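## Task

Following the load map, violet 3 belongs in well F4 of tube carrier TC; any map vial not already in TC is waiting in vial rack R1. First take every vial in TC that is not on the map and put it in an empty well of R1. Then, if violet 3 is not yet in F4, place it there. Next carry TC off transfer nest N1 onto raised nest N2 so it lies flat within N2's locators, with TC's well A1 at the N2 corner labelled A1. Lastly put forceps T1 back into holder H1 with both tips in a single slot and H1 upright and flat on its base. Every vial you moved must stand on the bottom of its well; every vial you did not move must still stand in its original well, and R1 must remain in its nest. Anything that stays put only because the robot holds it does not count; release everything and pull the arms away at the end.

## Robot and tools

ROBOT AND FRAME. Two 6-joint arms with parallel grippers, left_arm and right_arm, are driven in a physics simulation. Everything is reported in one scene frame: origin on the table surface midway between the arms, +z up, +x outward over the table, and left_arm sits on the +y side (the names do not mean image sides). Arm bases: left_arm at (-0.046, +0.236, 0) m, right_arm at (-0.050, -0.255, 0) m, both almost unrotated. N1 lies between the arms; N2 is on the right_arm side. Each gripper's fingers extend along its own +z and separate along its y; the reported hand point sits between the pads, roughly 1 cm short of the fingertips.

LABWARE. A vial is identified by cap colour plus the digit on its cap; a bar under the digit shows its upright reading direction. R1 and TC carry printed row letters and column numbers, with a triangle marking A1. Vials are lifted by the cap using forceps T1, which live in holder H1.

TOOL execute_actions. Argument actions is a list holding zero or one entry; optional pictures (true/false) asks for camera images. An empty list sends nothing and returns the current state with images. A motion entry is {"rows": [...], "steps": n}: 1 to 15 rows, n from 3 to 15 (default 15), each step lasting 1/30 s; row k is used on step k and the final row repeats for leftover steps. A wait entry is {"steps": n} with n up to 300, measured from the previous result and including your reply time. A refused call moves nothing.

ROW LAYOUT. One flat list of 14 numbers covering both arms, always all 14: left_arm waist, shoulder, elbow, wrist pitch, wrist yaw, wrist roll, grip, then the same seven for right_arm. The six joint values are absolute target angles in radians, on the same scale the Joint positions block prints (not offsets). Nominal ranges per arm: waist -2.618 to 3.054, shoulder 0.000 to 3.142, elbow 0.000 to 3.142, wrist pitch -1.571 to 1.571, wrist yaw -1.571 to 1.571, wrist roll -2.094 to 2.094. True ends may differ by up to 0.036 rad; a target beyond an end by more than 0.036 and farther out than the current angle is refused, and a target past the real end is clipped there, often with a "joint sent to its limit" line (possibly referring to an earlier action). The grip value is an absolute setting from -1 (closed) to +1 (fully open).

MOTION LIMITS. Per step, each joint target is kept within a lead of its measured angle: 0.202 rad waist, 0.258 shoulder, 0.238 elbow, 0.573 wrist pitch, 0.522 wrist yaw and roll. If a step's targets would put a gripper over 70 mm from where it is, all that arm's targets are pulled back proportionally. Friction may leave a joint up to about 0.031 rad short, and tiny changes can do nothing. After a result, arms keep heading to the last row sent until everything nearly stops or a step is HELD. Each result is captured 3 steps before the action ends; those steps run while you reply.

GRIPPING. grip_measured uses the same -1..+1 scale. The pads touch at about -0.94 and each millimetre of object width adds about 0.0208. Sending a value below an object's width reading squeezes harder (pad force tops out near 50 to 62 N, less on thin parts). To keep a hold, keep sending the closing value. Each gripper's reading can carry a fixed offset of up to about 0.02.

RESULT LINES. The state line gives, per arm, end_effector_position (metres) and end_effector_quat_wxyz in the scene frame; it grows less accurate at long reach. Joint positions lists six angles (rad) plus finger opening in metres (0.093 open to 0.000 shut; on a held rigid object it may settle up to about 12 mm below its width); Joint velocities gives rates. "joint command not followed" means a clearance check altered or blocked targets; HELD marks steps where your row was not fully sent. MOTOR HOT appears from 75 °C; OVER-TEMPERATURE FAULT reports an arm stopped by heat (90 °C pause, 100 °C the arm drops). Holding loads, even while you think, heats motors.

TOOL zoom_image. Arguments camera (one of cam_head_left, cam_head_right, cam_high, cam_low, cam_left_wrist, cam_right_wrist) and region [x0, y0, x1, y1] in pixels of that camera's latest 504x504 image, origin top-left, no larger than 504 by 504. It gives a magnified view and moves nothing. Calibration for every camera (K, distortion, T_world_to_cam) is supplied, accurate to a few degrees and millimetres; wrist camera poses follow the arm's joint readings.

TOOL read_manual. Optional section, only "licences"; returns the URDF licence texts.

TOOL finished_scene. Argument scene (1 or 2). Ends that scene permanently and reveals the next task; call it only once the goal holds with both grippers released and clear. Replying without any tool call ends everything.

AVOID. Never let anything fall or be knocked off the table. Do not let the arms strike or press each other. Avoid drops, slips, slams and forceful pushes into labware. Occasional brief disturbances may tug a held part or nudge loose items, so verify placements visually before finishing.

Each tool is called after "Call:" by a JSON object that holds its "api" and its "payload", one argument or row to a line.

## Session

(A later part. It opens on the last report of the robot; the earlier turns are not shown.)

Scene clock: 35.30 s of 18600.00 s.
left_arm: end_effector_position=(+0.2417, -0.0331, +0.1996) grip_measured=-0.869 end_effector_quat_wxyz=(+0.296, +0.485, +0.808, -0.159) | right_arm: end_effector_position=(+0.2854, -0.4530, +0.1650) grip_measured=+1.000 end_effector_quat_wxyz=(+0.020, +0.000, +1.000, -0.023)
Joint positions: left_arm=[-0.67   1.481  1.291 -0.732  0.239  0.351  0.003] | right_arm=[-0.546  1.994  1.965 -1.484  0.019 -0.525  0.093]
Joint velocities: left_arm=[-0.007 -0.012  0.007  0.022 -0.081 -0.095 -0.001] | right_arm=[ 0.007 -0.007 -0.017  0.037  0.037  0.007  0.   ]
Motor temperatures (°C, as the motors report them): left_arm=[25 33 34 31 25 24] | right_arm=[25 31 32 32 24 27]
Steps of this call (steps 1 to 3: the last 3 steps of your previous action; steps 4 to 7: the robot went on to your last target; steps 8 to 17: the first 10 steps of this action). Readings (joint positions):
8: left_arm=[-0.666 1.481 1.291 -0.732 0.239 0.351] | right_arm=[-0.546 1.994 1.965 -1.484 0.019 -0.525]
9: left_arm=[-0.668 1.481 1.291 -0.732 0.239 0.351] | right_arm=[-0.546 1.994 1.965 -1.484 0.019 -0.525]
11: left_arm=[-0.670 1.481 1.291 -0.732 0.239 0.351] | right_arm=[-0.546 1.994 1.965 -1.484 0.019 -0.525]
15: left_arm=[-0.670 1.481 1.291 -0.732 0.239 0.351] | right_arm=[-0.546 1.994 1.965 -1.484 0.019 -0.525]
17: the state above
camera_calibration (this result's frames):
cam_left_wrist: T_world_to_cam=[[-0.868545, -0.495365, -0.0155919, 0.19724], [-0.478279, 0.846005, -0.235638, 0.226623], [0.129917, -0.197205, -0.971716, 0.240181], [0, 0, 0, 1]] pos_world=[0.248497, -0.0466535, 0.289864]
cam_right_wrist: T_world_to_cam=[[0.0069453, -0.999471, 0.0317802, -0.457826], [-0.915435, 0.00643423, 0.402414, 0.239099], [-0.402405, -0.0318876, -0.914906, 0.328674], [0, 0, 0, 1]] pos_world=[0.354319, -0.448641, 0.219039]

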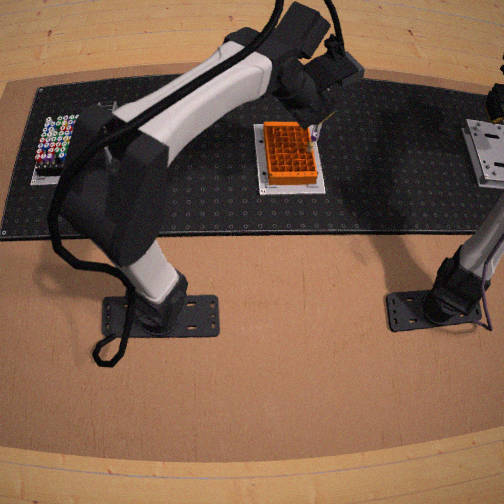

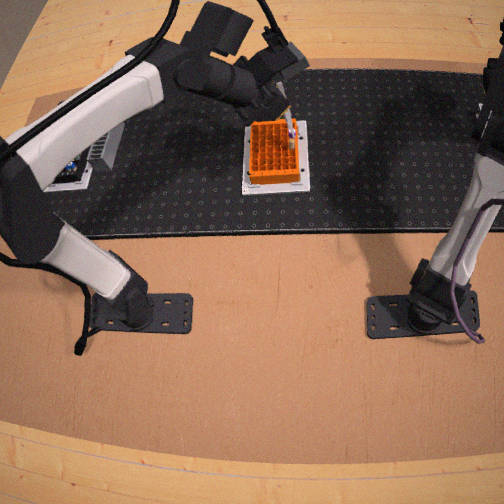

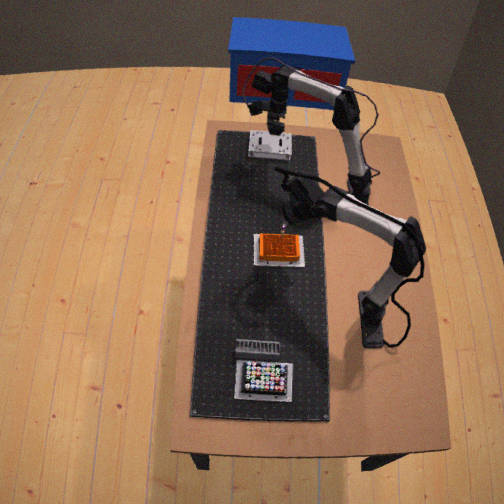

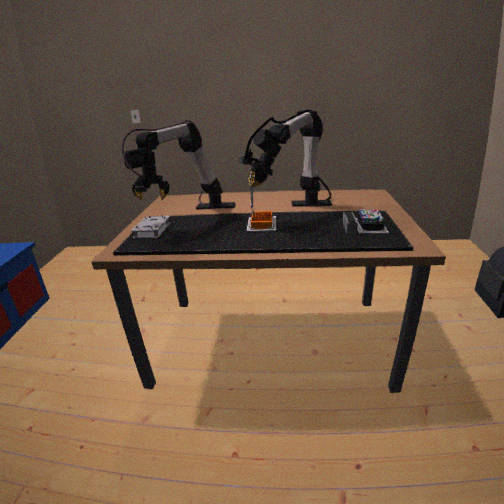

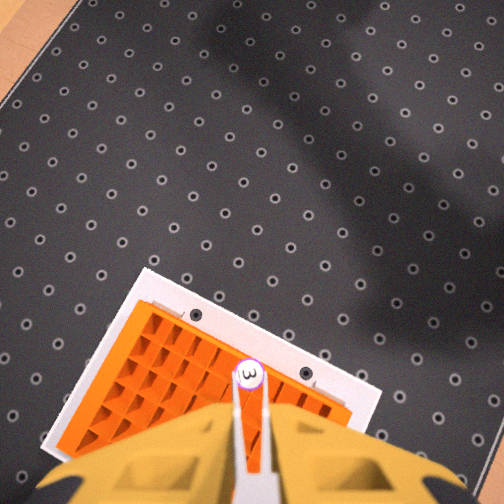

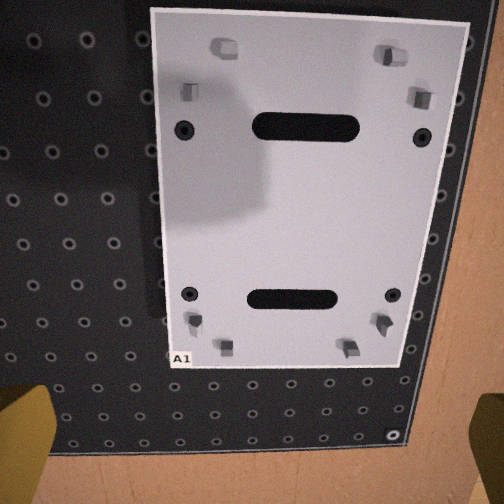

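Call:
{"api": "execute_actions", "payload": {
  "actions": [
    {"rows":[[-0.672,1.507,1.28,-0.735,0.234,0.351,-0.88,-0.55,2.0,1.98,-1.5,0.01,-0.53,1],[-0.672,1.510,1.28,-0.735,0.234,0.351,-0.88,-0.55,2.0,1.98,-1.5,0.01,-0.53,1],[-0.672,1.513,1.28,-0.735,0.234,0.351,-0.88,-0.55,2.0,1.98,-1.5,0.01,-0.53,1],[-0.672,1.516,1.28,-0.735,0.234,0.351,-0.88,-0.55,2.0,1.98,-1.5,0.01,-0.53,1],[-0.672,1.519,1.28,-0.735,0.234,0.351,-0.88,-0.55,2.0,1.98,-1.5,0.01,-0.53,1]],"steps":13}
  ],
  "pictures": true
}}

Call:
{"api": "zoom_image", "payload": {
  "camera": "cam_head_left",
  "region": [270,110,340,180]
}}

Call:
{"api": "zoom_image", "payload": {
  "camera": "cam_head_right",
  "region": [250,110,320,180]
}}

Scene clock: 35.77 s of 18600.00 s.
left_arm: end_effector_position=(+0.2434, -0.0345, +0.1940) grip_measured=-0.869 end_effector_quat_wxyz=(+0.290, +0.485, +0.810, -0.158) | right_arm: end_effector_position=(+0.2854, -0.4530, +0.1650) grip_measured=+1.000 end_effector_quat_wxyz=(+0.020, +0.000, +1.000, -0.023)
Joint positions: left_arm=[-0.67   1.498  1.291 -0.728  0.239  0.351  0.003] | right_arm=[-0.546  1.994  1.965 -1.484  0.019 -0.525  0.093]
Joint velocities: left_arm=[ 0.012 -0.007 -0.007 -0.022 -0.022  0.007  0.001] | right_arm=[ 0.017  0.007 -0.007 -0.007 -0.081 -0.037  0.   ]
Motor temperatures (°C, as the motors report them): left_arm=[25 33 34 31 25 24] | right_arm=[25 31 32 32 24 27]
Steps of this call (steps 1 to 3: the last 3 steps of your previous action; step 4: the robot went on to your last target; steps 5 to 14: the first 10 steps of this action). Readings (joint positions):
5: left_arm=[-0.670 1.481 1.291 -0.732 0.239 0.351] | right_arm=[-0.546 1.994 1.965 -1.484 0.019 -0.525]
6: left_arm=[-0.670 1.482 1.291 -0.732 0.239 0.351] | right_arm=[-0.546 1.994 1.965 -1.484 0.019 -0.525]
8: left_arm=[-0.670 1.487 1.291 -0.732 0.239 0.351] | right_arm=[-0.546 1.994 1.965 -1.484 0.019 -0.525]
12: left_arm=[-0.670 1.498 1.291 -0.728 0.239 0.351] | right_arm=[-0.546 1.994 1.965 -1.484 0.019 -0.525]
14: the state above
camera_calibration (this result's frames):
cam_left_wrist: T_world_to_cam=[[-0.868677, -0.495265, -0.0106551, 0.197091], [-0.480585, 0.847756, -0.224383, 0.225688], [0.120162, -0.189796, -0.974443, 0.237348], [0, 0, 0, 1]] pos_world=[0.251151, -0.0486687, 0.284023]
cam_right_wrist: T_world_to_cam=[[0.0069453, -0.999471, 0.0317802, -0.457826], [-0.915435, 0.00643423, 0.402414, 0.239099], [-0.402405, -0.0318876, -0.914906, 0.328674], [0, 0, 0, 1]] pos_world=[0.354319, -0.448641, 0.219039]

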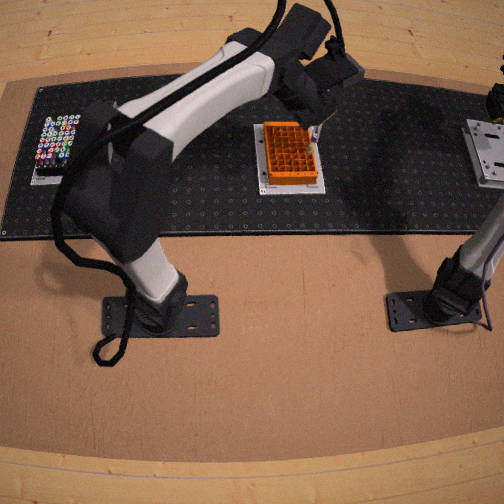

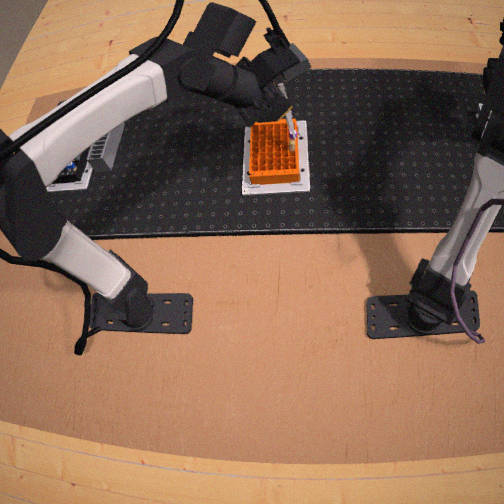

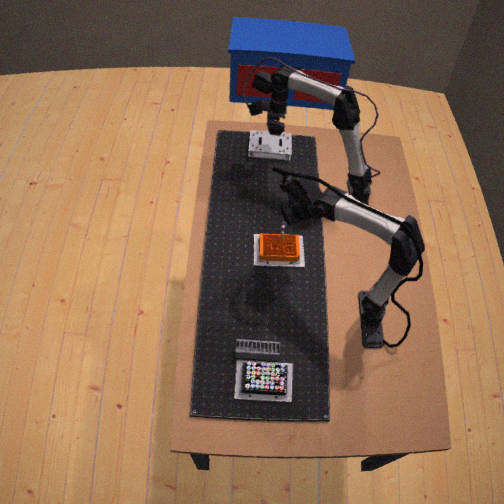

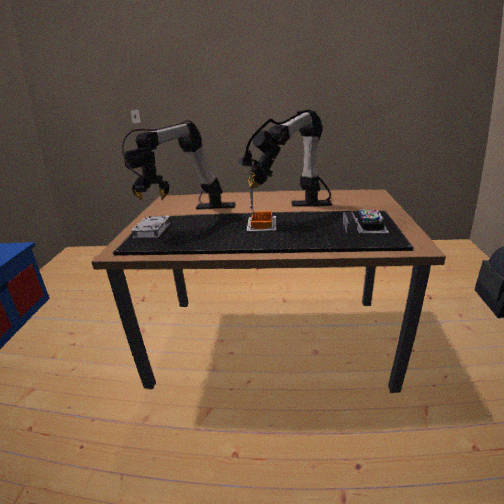

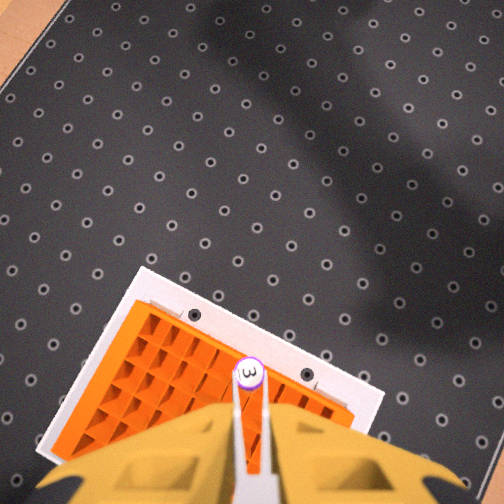

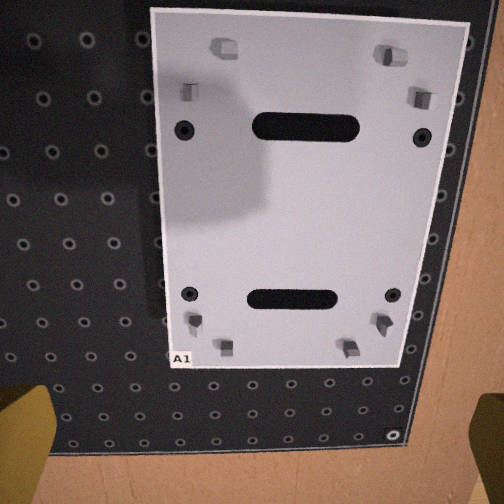

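Region (270, 110, 340, 180) of cam_head_left's 504x504 image, scaled by 7.200, with more detail than that image has.

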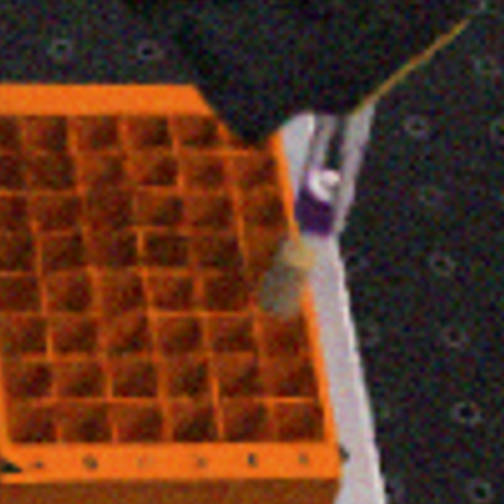

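Region (250, 110, 320, 180) of cam_head_right's 504x504 image, scaled by 7.200, with more detail than that image has.

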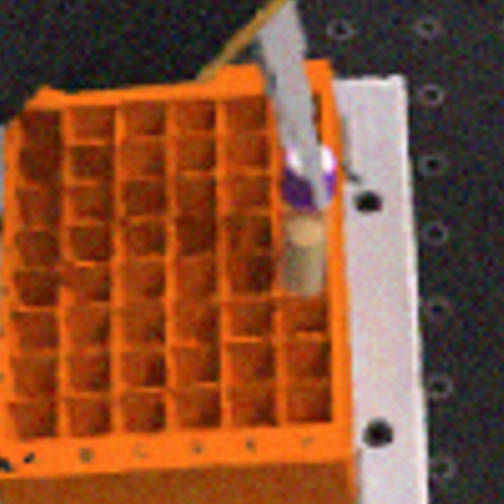

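Call:
{"api": "execute_actions", "payload": {
  "actions": [
    {"rows":[[-0.672,1.466,1.28,-0.728,0.234,0.351,-0.88,-0.55,2.0,1.98,-1.5,0.01,-0.53,1],[-0.672,1.466,1.28,-0.728,0.234,0.351,-0.88,-0.55,2.0,1.98,-1.5,0.01,-0.53,1],[-0.672,1.466,1.28,-0.728,0.234,0.351,-0.88,-0.55,2.0,1.98,-1.5,0.01,-0.53,1],[-0.672,1.466,1.28,-0.728,0.234,0.351,-0.88,-0.55,2.0,1.98,-1.5,0.01,-0.53,1],[-0.647,1.466,1.28,-0.696,0.234,0.351,-0.88,-0.55,2.0,1.98,-1.5,0.01,-0.53,1],[-0.665,1.466,1.28,-0.696,0.234,0.351,-0.88,-0.55,2.0,1.98,-1.5,0.01,-0.53,1]],"steps":15}
  ],
  "pictures": true
}}

Call:
{"api": "zoom_image", "payload": {
  "camera": "cam_head_left",
  "region": [270,110,340,180]
}}

Call:
{"api": "zoom_image", "payload": {
  "camera": "cam_head_right",
  "region": [250,110,320,180]
}}

Scene clock: 36.37 s of 18600.00 s.
left_arm: end_effector_position=(+0.2442, -0.0343, +0.1971) grip_measured=-0.869 end_effector_quat_wxyz=(+0.296, +0.484, +0.808, -0.158) | right_arm: end_effector_position=(+0.2854, -0.4530, +0.1650) grip_measured=+1.000 end_effector_quat_wxyz=(+0.020, +0.000, +1.000, -0.023)
Joint positions: left_arm=[-0.669  1.492  1.291 -0.723  0.238  0.351  0.003] | right_arm=[-0.546  1.994  1.965 -1.484  0.019 -0.525  0.093]
Joint velocities: left_arm=[-0.012 -0.002 -0.012  0.037 -0.007 -0.051 -0.001] | right_arm=[-0.007 -0.002 -0.017 -0.022 -0.007 -0.022  0.   ]
Motor temperatures (°C, as the motors report them): left_arm=[25 33 34 31 25 24] | right_arm=[25 31 32 31 24 27]
Steps of this call (steps 1 to 3: the last 3 steps of your previous action; steps 4 to 6: the robot went on to your last target; steps 7 to 18: the first 12 steps of this action). Readings (joint positions):
7: left_arm=[-0.670 1.497 1.291 -0.728 0.239 0.351] | right_arm=[-0.546 1.994 1.965 -1.484 0.019 -0.525]
8: left_arm=[-0.670 1.495 1.291 -0.728 0.239 0.351] | right_arm=[-0.546 1.994 1.965 -1.484 0.019 -0.525]
10: left_arm=[-0.670 1.492 1.291 -0.728 0.239 0.351] | right_arm=[-0.546 1.994 1.965 -1.484 0.019 -0.525]
14: left_arm=[-0.669 1.492 1.291 -0.724 0.238 0.351] | right_arm=[-0.546 1.994 1.965 -1.484 0.019 -0.525]
18: the state above
camera_calibration (this result's frames):
cam_left_wrist: T_world_to_cam=[[-0.867636, -0.496939, -0.0161325, 0.198699], [-0.479844, 0.845405, -0.234606, 0.228402], [0.130223, -0.195811, -0.971957, 0.237197], [0, 0, 0, 1]] pos_world=[0.251107, -0.0479052, 0.287335]
cam_right_wrist: T_world_to_cam=[[0.0069453, -0.999471, 0.0317802, -0.457826], [-0.915435, 0.00643423, 0.402414, 0.239099], [-0.402405, -0.0318876, -0.914906, 0.328674], [0, 0, 0, 1]] pos_world=[0.354319, -0.448641, 0.219039]

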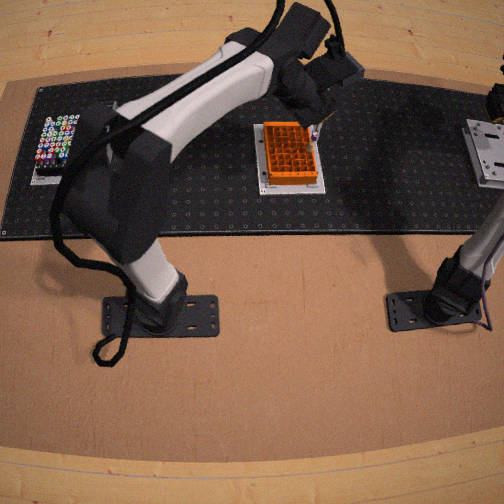

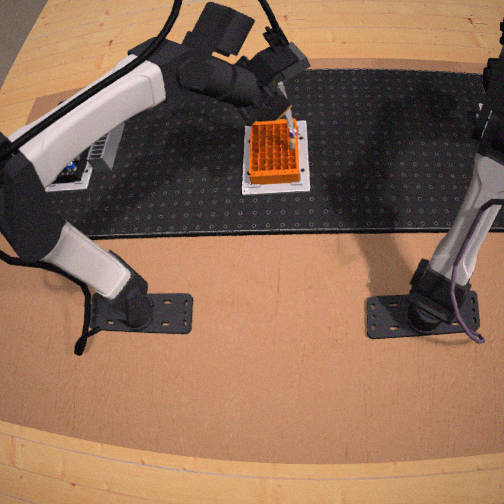

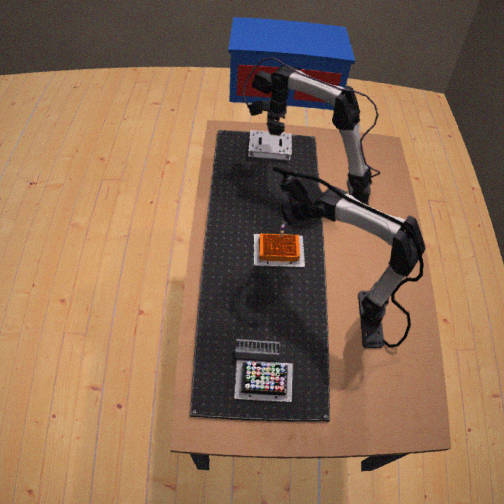

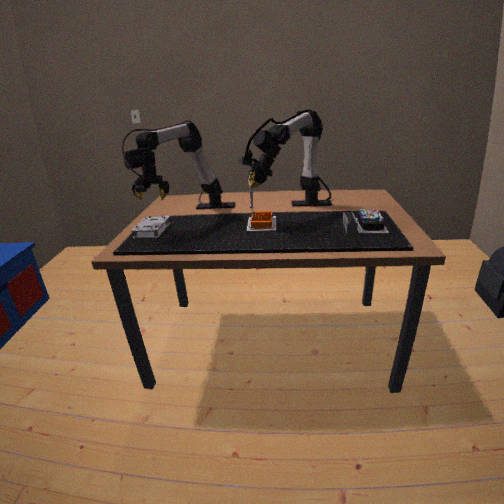

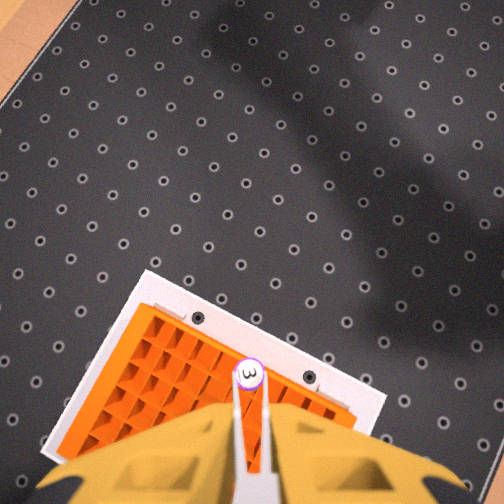

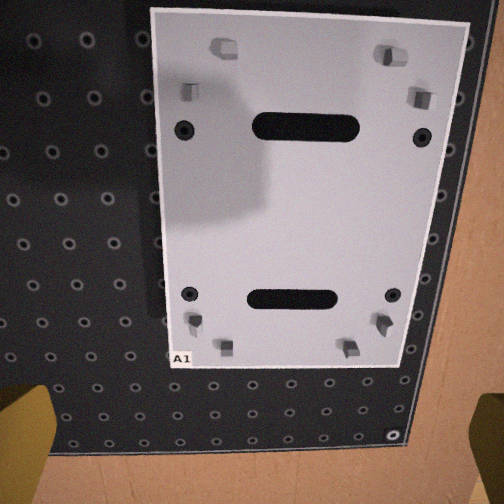

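Region (270, 110, 340, 180) of cam_head_left's 504x504 image, scaled by 7.200, with more detail than that image has.

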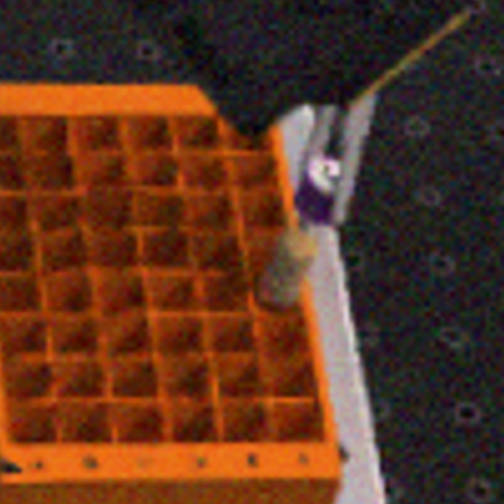

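Region (250, 110, 320, 180) of cam_head_right's 504x504 image, scaled by 7.200, with more detail than that image has.

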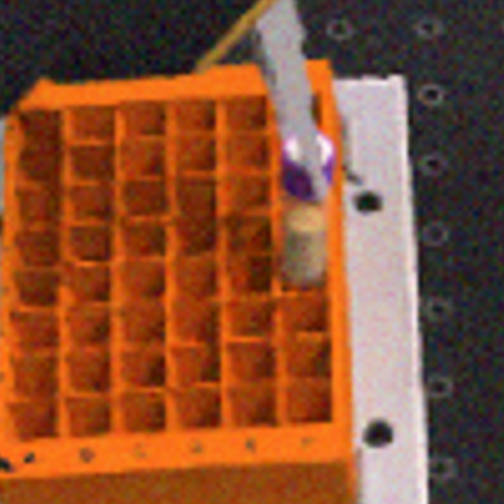

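Call:
{"api": "execute_actions", "payload": {
  "actions": [
    {"rows":[[-0.668,1.516,1.28,-0.728,0.234,0.351,-0.88,-0.55,2.0,1.98,-1.5,0.01,-0.53,1],[-0.668,1.519,1.28,-0.728,0.234,0.351,-0.88,-0.55,2.0,1.98,-1.5,0.01,-0.53,1],[-0.668,1.522,1.28,-0.728,0.234,0.351,-0.88,-0.55,2.0,1.98,-1.5,0.01,-0.53,1],[-0.668,1.525,1.28,-0.728,0.234,0.351,-0.88,-0.55,2.0,1.98,-1.5,0.01,-0.53,1]],"steps":13}
  ],
  "pictures": true
}}

Call:
{"api": "zoom_image", "payload": {
  "camera": "cam_head_left",
  "region": [270,110,340,180]
}}

Call:
{"api": "zoom_image", "payload": {
  "camera": "cam_head_right",
  "region": [250,110,320,180]
}}

Scene clock: 36.87 s of 18600.00 s.
left_arm: end_effector_position=(+0.2456, -0.0353, +0.1898) grip_measured=-0.869 end_effector_quat_wxyz=(+0.287, +0.485, +0.811, -0.157) | right_arm: end_effector_position=(+0.2854, -0.4530, +0.1650) grip_measured=+1.000 end_effector_quat_wxyz=(+0.020, +0.000, +1.000, -0.023)
Joint positions: left_arm=[-0.669  1.511  1.291 -0.722  0.238  0.351  0.003] | right_arm=[-0.546  1.994  1.965 -1.484  0.019 -0.525  0.093]
Joint velocities: left_arm=[ 0.012 -0.012 -0.007 -0.037  0.007 -0.037  0.   ] | right_arm=[ 0.012  0.012  0.007 -0.022  0.007  0.007  0.   ]
Motor temperatures (°C, as the motors report them): left_arm=[25 33 34 31 25 24] | right_arm=[25 31 32 31 24 27]
Steps of this call (steps 1 to 3: the last 3 steps of your previous action; steps 4 to 5: the robot went on to your last target; steps 6 to 15: the first 10 steps of this action). Readings (joint positions):
6: left_arm=[-0.669 1.492 1.291 -0.722 0.238 0.351] | right_arm=[-0.546 1.994 1.965 -1.484 0.019 -0.525]
7: left_arm=[-0.669 1.492 1.291 -0.722 0.238 0.351] | right_arm=[-0.546 1.994 1.965 -1.484 0.019 -0.525]
9: left_arm=[-0.669 1.495 1.291 -0.722 0.238 0.351] | right_arm=[-0.546 1.994 1.965 -1.484 0.019 -0.525]
13: left_arm=[-0.669 1.509 1.291 -0.722 0.238 0.351] | right_arm=[-0.546 1.994 1.965 -1.484 0.019 -0.525]
15: the state above
camera_calibration (this result's frames):
cam_left_wrist: T_world_to_cam=[[-0.867824, -0.496796, -0.00866363, 0.197892], [-0.483281, 0.848009, -0.217531, 0.225923], [0.115415, -0.184592, -0.976015, 0.234484], [0, 0, 0, 1]] pos_world=[0.253857, -0.0499886, 0.27972]
cam_right_wrist: T_world_to_cam=[[0.0069453, -0.999471, 0.0317802, -0.457826], [-0.915435, 0.00643423, 0.402414, 0.239099], [-0.402405, -0.0318876, -0.914906, 0.328674], [0, 0, 0, 1]] pos_world=[0.354319, -0.448641, 0.219039]

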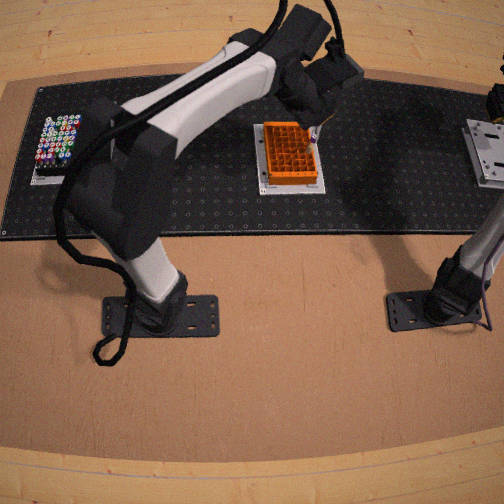

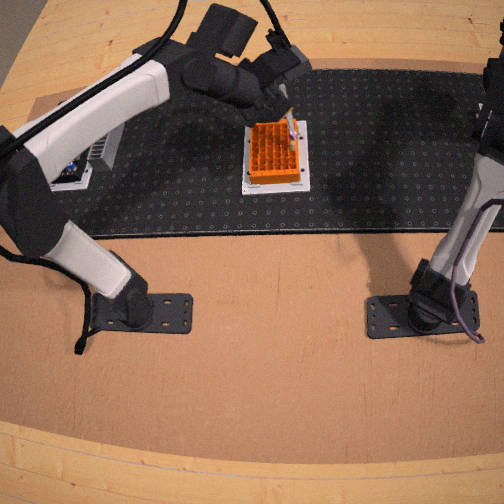

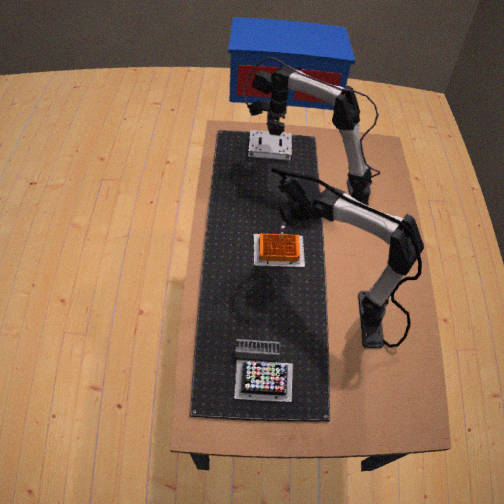

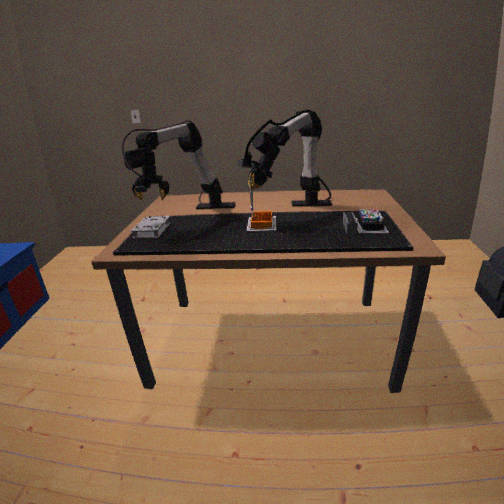

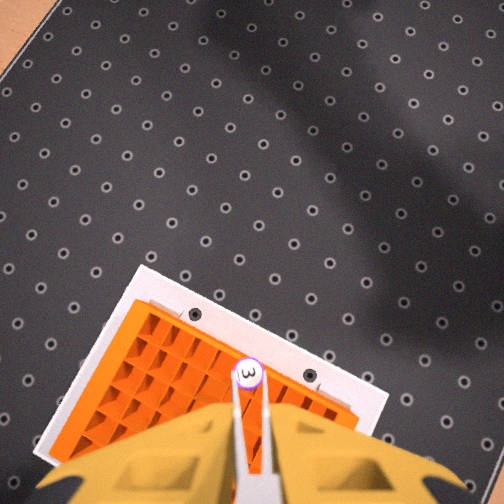

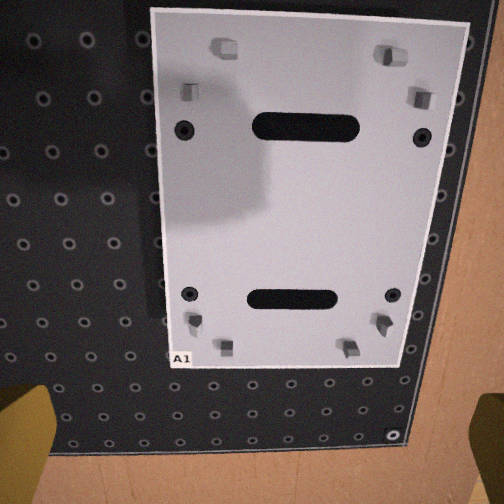

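Region (270, 110, 340, 180) of cam_head_left's 504x504 image, scaled by 7.200, with more detail than that image has.

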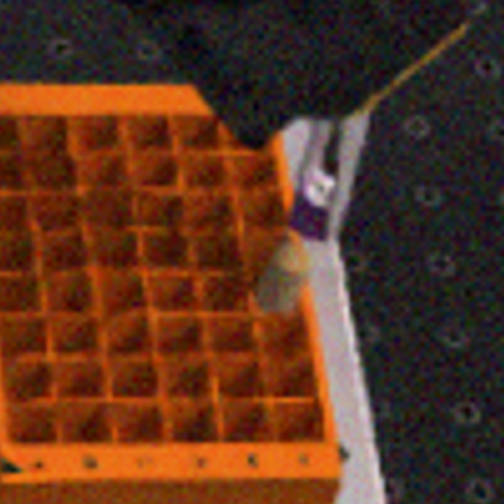

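Region (250, 110, 320, 180) of cam_head_right's 504x504 image, scaled by 7.200, with more detail than that image has.

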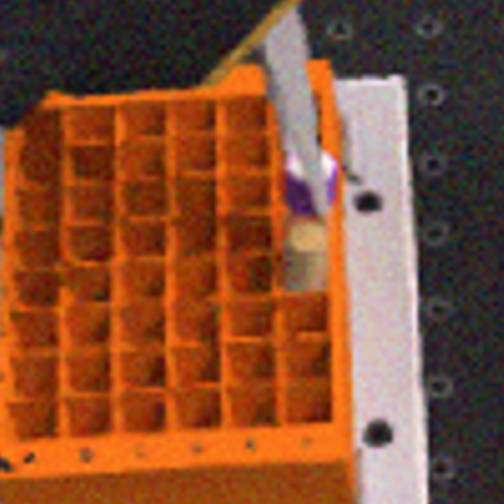

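In. Continue, drawing the cap inward with q4.

Call:
{"api": "execute_actions", "payload": {
  "actions": [
    {"rows":[[-0.668,1.535,1.28,-0.735,0.234,0.351,-0.88,-0.55,2.0,1.98,-1.5,0.01,-0.53,1],[-0.668,1.538,1.28,-0.74,0.234,0.351,-0.88,-0.55,2.0,1.98,-1.5,0.01,-0.53,1],[-0.668,1.541,1.28,-0.743,0.234,0.351,-0.88,-0.55,2.0,1.98,-1.5,0.01,-0.53,1],[-0.668,1.544,1.28,-0.746,0.234,0.351,-0.88,-0.55,2.0,1.98,-1.5,0.01,-0.53,1],[-0.668,1.547,1.28,-0.748,0.234,0.351,-0.88,-0.55,2.0,1.98,-1.5,0.01,-0.53,1],[-0.668,1.550,1.28,-0.748,0.234,0.351,-0.88,-0.55,2.0,1.98,-1.5,0.01,-0.53,1],[-0.668,1.553,1.28,-0.748,0.234,0.351,-0.88,-0.55,2.0,1.98,-1.5,0.01,-0.53,1]],"steps":15}
  ],
  "pictures": true
}}

Call:
{"api": "zoom_image", "payload": {
  "camera": "cam_head_left",
  "region": [270,110,340,180]
}}

Call:
{"api": "zoom_image", "payload": {
  "camera": "cam_head_right",
  "region": [250,110,320,180]
}}

Scene clock: 37.47 s of 18600.00 s.
left_arm: end_effector_position=(+0.2463, -0.0358, +0.1811) grip_measured=-0.869 end_effector_quat_wxyz=(+0.275, +0.485, +0.815, -0.155) | right_arm: end_effector_position=(+0.2854, -0.4530, +0.1650) grip_measured=+1.000 end_effector_quat_wxyz=(+0.020, +0.000, +1.000, -0.023)
Joint positions: left_arm=[-0.669  1.533  1.291 -0.726  0.237  0.351  0.003] | right_arm=[-0.546  1.994  1.965 -1.484  0.019 -0.525  0.093]
Joint velocities: left_arm=[ 0.007  0.002  0.002  0.022  0.051 -0.037  0.   ] | right_arm=[-0.007  0.022  0.002 -0.007  0.022  0.066  0.   ]
Motor temperatures (°C, as the motors report them): left_arm=[25 33 34 31 25 24] | right_arm=[25 31 32 31 24 27]
Steps of this call (steps 1 to 3: the last 3 steps of your previous action; steps 4 to 6: the robot went on to your last target; steps 7 to 18: the first 12 steps of this action). Readings (joint positions):
7: left_arm=[-0.669 1.511 1.291 -0.722 0.238 0.351] | right_arm=[-0.546 1.994 1.965 -1.484 0.019 -0.525]
8: left_arm=[-0.669 1.511 1.291 -0.723 0.238 0.351] | right_arm=[-0.546 1.994 1.965 -1.484 0.019 -0.525]
10: left_arm=[-0.669 1.514 1.291 -0.724 0.238 0.351] | right_arm=[-0.546 1.994 1.965 -1.484 0.019 -0.525]
14: left_arm=[-0.669 1.530 1.291 -0.726 0.238 0.351] | right_arm=[-0.546 1.994 1.965 -1.484 0.019 -0.525]
18: the state above
camera_calibration (this result's frames):
cam_left_wrist: T_world_to_cam=[[-0.867791, -0.496927, 0.00105994, 0.196427], [-0.487626, 0.851133, -0.194407, 0.221743], [0.0957043, -0.169222, -0.98092, 0.232096], [0, 0, 0, 1]] pos_world=[0.256372, -0.0518467, 0.270568]
cam_right_wrist: T_world_to_cam=[[0.0069453, -0.999471, 0.0317802, -0.457826], [-0.915435, 0.00643423, 0.402414, 0.239099], [-0.402405, -0.0318876, -0.914906, 0.328674], [0, 0, 0, 1]] pos_world=[0.354319, -0.448641, 0.219039]

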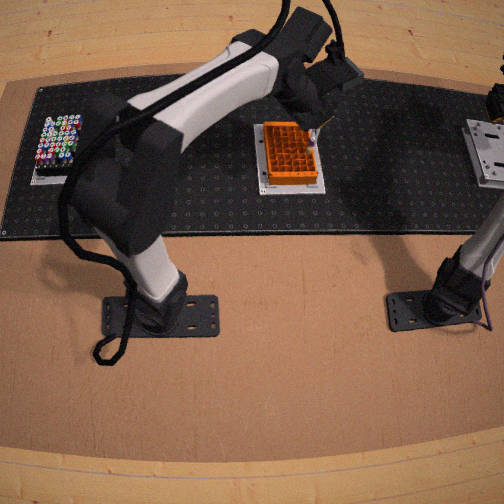

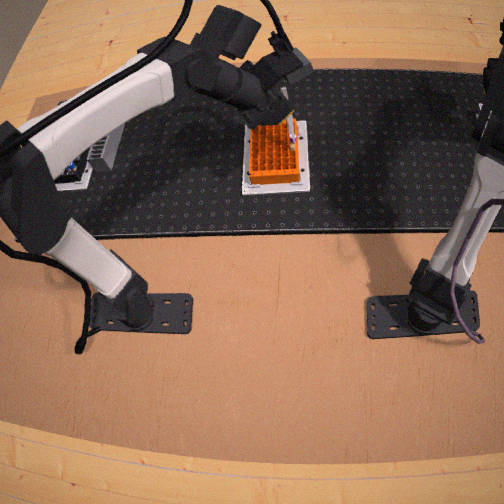

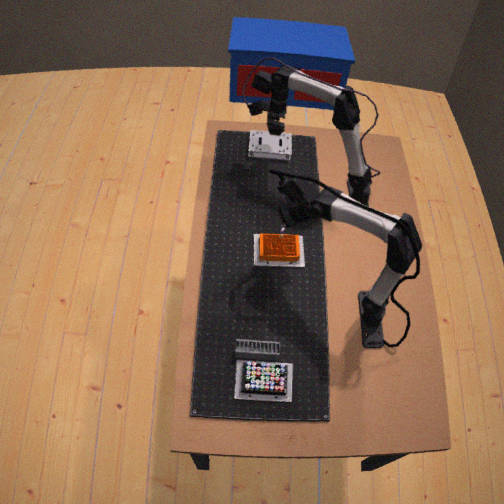

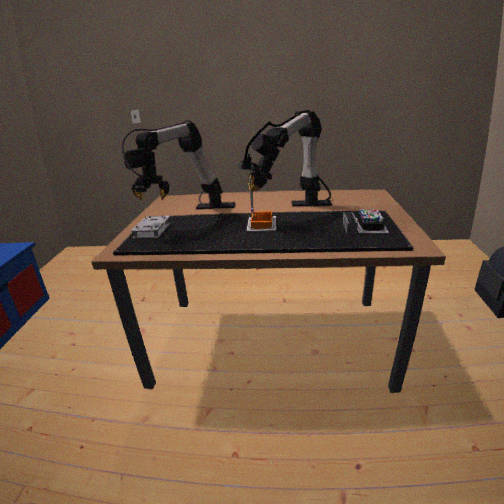

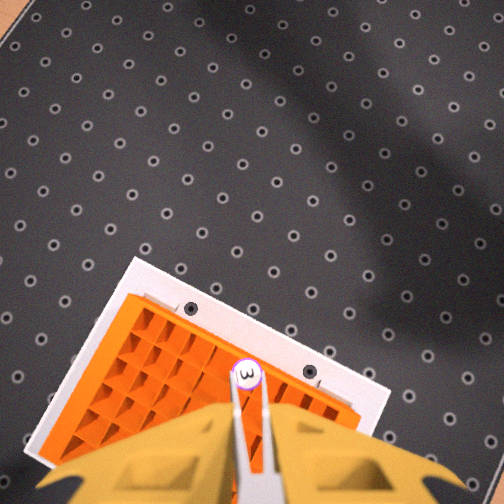

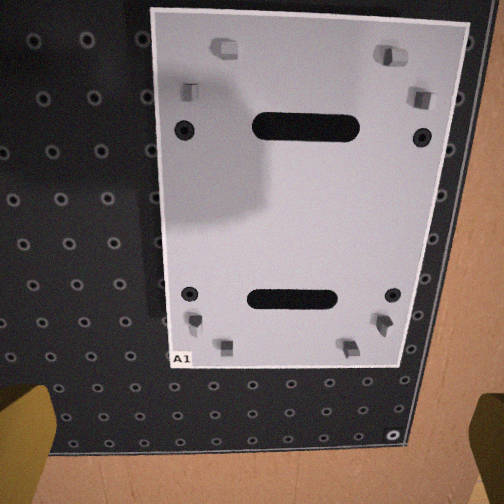

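Region (270, 110, 340, 180) of cam_head_left's 504x504 image, scaled by 7.200, with more detail than that image has.

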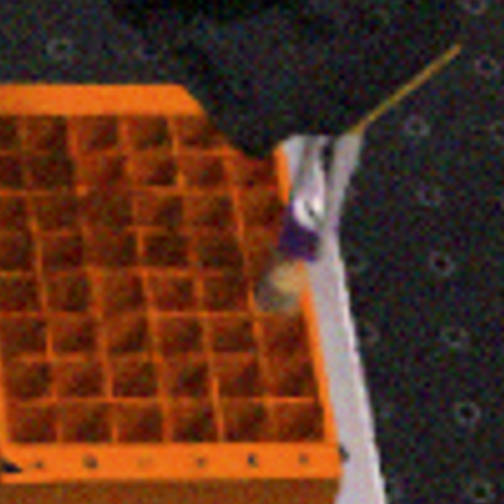

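Region (250, 110, 320, 180) of cam_head_right's 504x504 image, scaled by 7.200, with more detail than that image has.

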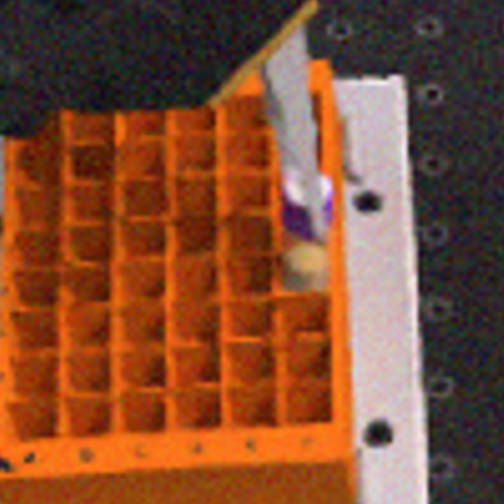

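Call:
{"api": "execute_actions", "payload": {
  "actions": [
    {"rows":[[-0.648,1.54,1.28,-0.748,0.234,0.351,-0.88,-0.55,2.0,1.98,-1.5,0.01,-0.53,1],[-0.648,1.54,1.28,-0.748,0.234,0.351,-0.88,-0.55,2.0,1.98,-1.5,0.01,-0.53,1],[-0.655,1.556,1.28,-0.748,0.234,0.351,-0.88,-0.55,2.0,1.98,-1.5,0.01,-0.53,1],[-0.655,1.559,1.28,-0.748,0.234,0.351,-0.88,-0.55,2.0,1.98,-1.5,0.01,-0.53,1],[-0.655,1.562,1.28,-0.748,0.234,0.351,-0.88,-0.55,2.0,1.98,-1.5,0.01,-0.53,1],[-0.655,1.565,1.28,-0.748,0.234,0.351,-0.88,-0.55,2.0,1.98,-1.5,0.01,-0.53,1],[-0.655,1.568,1.28,-0.748,0.234,0.351,-0.88,-0.55,2.0,1.98,-1.5,0.01,-0.53,1],[-0.655,1.571,1.28,-0.748,0.234,0.351,-0.88,-0.55,2.0,1.98,-1.5,0.01,-0.53,1],[-0.655,1.574,1.28,-0.748,0.234,0.351,-0.88,-0.55,2.0,1.98,-1.5,0.01,-0.53,1]],"steps":15}
  ],
  "pictures": true
}}

Call:
{"api": "zoom_image", "payload": {
  "camera": "cam_head_left",
  "region": [270,110,340,180]
}}

Call:
{"api": "zoom_image", "payload": {
  "camera": "cam_head_right",
  "region": [250,110,320,180]
}}

Scene clock: 38.10 s of 18600.00 s.
left_arm: end_effector_position=(+0.2484, -0.0348, +0.1739) grip_measured=-0.869 end_effector_quat_wxyz=(+0.266, +0.483, +0.820, -0.154) | right_arm: end_effector_position=(+0.2854, -0.4530, +0.1650) grip_measured=+1.000 end_effector_quat_wxyz=(+0.020, +0.000, +1.000, -0.023)
Joint positions: left_arm=[-0.664  1.551  1.291 -0.728  0.237  0.351  0.003] | right_arm=[-0.546  1.994  1.965 -1.484  0.019 -0.525  0.093]
Joint velocities: left_arm=[ 0.007  0.09  -0.007 -0.037  0.022 -0.037 -0.   ] | right_arm=[0.002 0.002 0.017 0.051 0.022 0.066 0.   ]
Motor temperatures (°C, as the motors report them): left_arm=[25 33 34 31 25 24] | right_arm=[25 31 32 31 24 27]
Steps of this call (steps 1 to 3: the last 3 steps of your previous action; steps 4 to 7: the robot went on to your last target; steps 8 to 19: the first 12 steps of this action). Readings (joint positions):
8: left_arm=[-0.668 1.533 1.291 -0.726 0.237 0.351] | right_arm=[-0.546 1.994 1.965 -1.484 0.019 -0.525]
9: left_arm=[-0.666 1.533 1.291 -0.726 0.237 0.351] | right_arm=[-0.546 1.994 1.965 -1.484 0.019 -0.525]
11: left_arm=[-0.664 1.533 1.291 -0.726 0.237 0.351] | right_arm=[-0.546 1.994 1.965 -1.484 0.019 -0.525]
15: left_arm=[-0.664 1.537 1.291 -0.726 0.237 0.351] | right_arm=[-0.546 1.994 1.965 -1.484 0.019 -0.525]
19: the state above
camera_calibration (this result's frames):
cam_left_wrist: T_world_to_cam=[[-0.865134, -0.501468, 0.00853378, 0.196609], [-0.494928, 0.850852, -0.176342, 0.219204], [0.0811689, -0.156783, -0.984292, 0.229701], [0, 0, 0, 1]] pos_world=[0.259939, -0.0519035, 0.263069]
cam_right_wrist: T_world_to_cam=[[0.0069453, -0.999471, 0.0317802, -0.457826], [-0.915435, 0.00643423, 0.402414, 0.239099], [-0.402405, -0.0318876, -0.914906, 0.328674], [0, 0, 0, 1]] pos_world=[0.354319, -0.448641, 0.219039]

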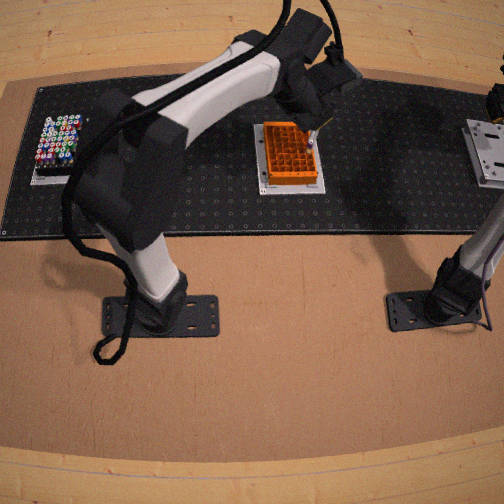

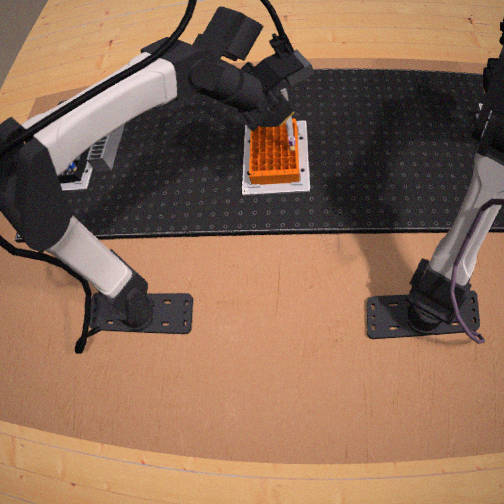

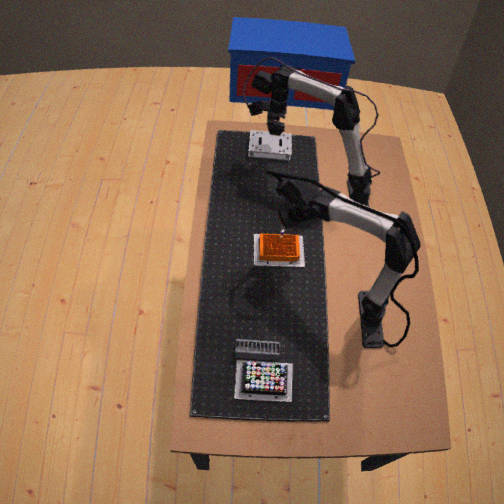

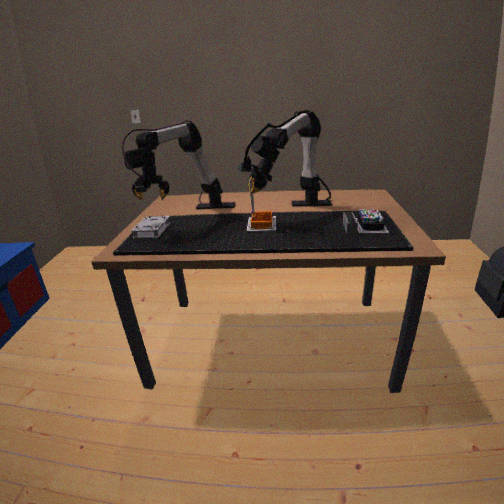

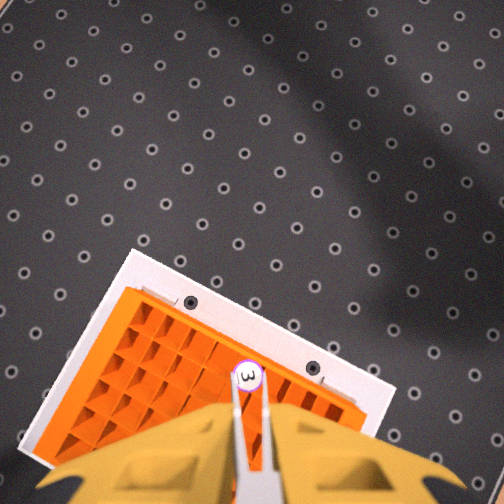

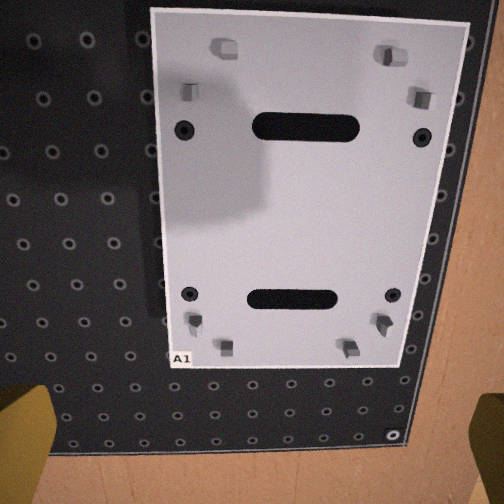

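Region (270, 110, 340, 180) of cam_head_left's 504x504 image, scaled by 7.200, with more detail than that image has.

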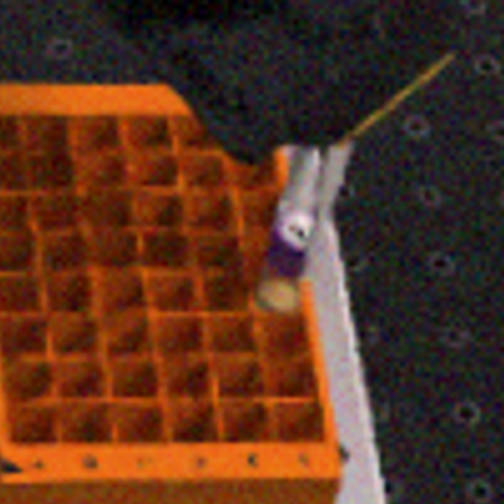

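Region (250, 110, 320, 180) of cam_head_right's 504x504 image, scaled by 7.200, with more detail than that image has.

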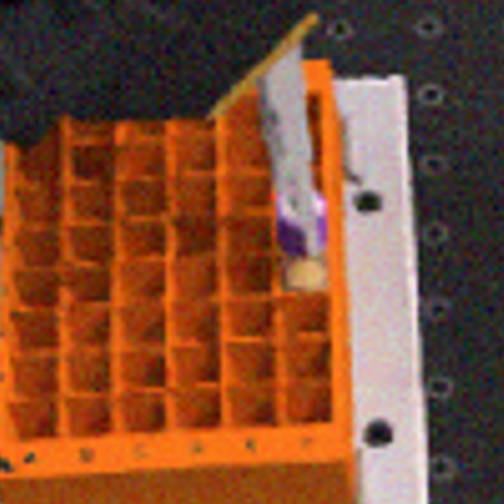

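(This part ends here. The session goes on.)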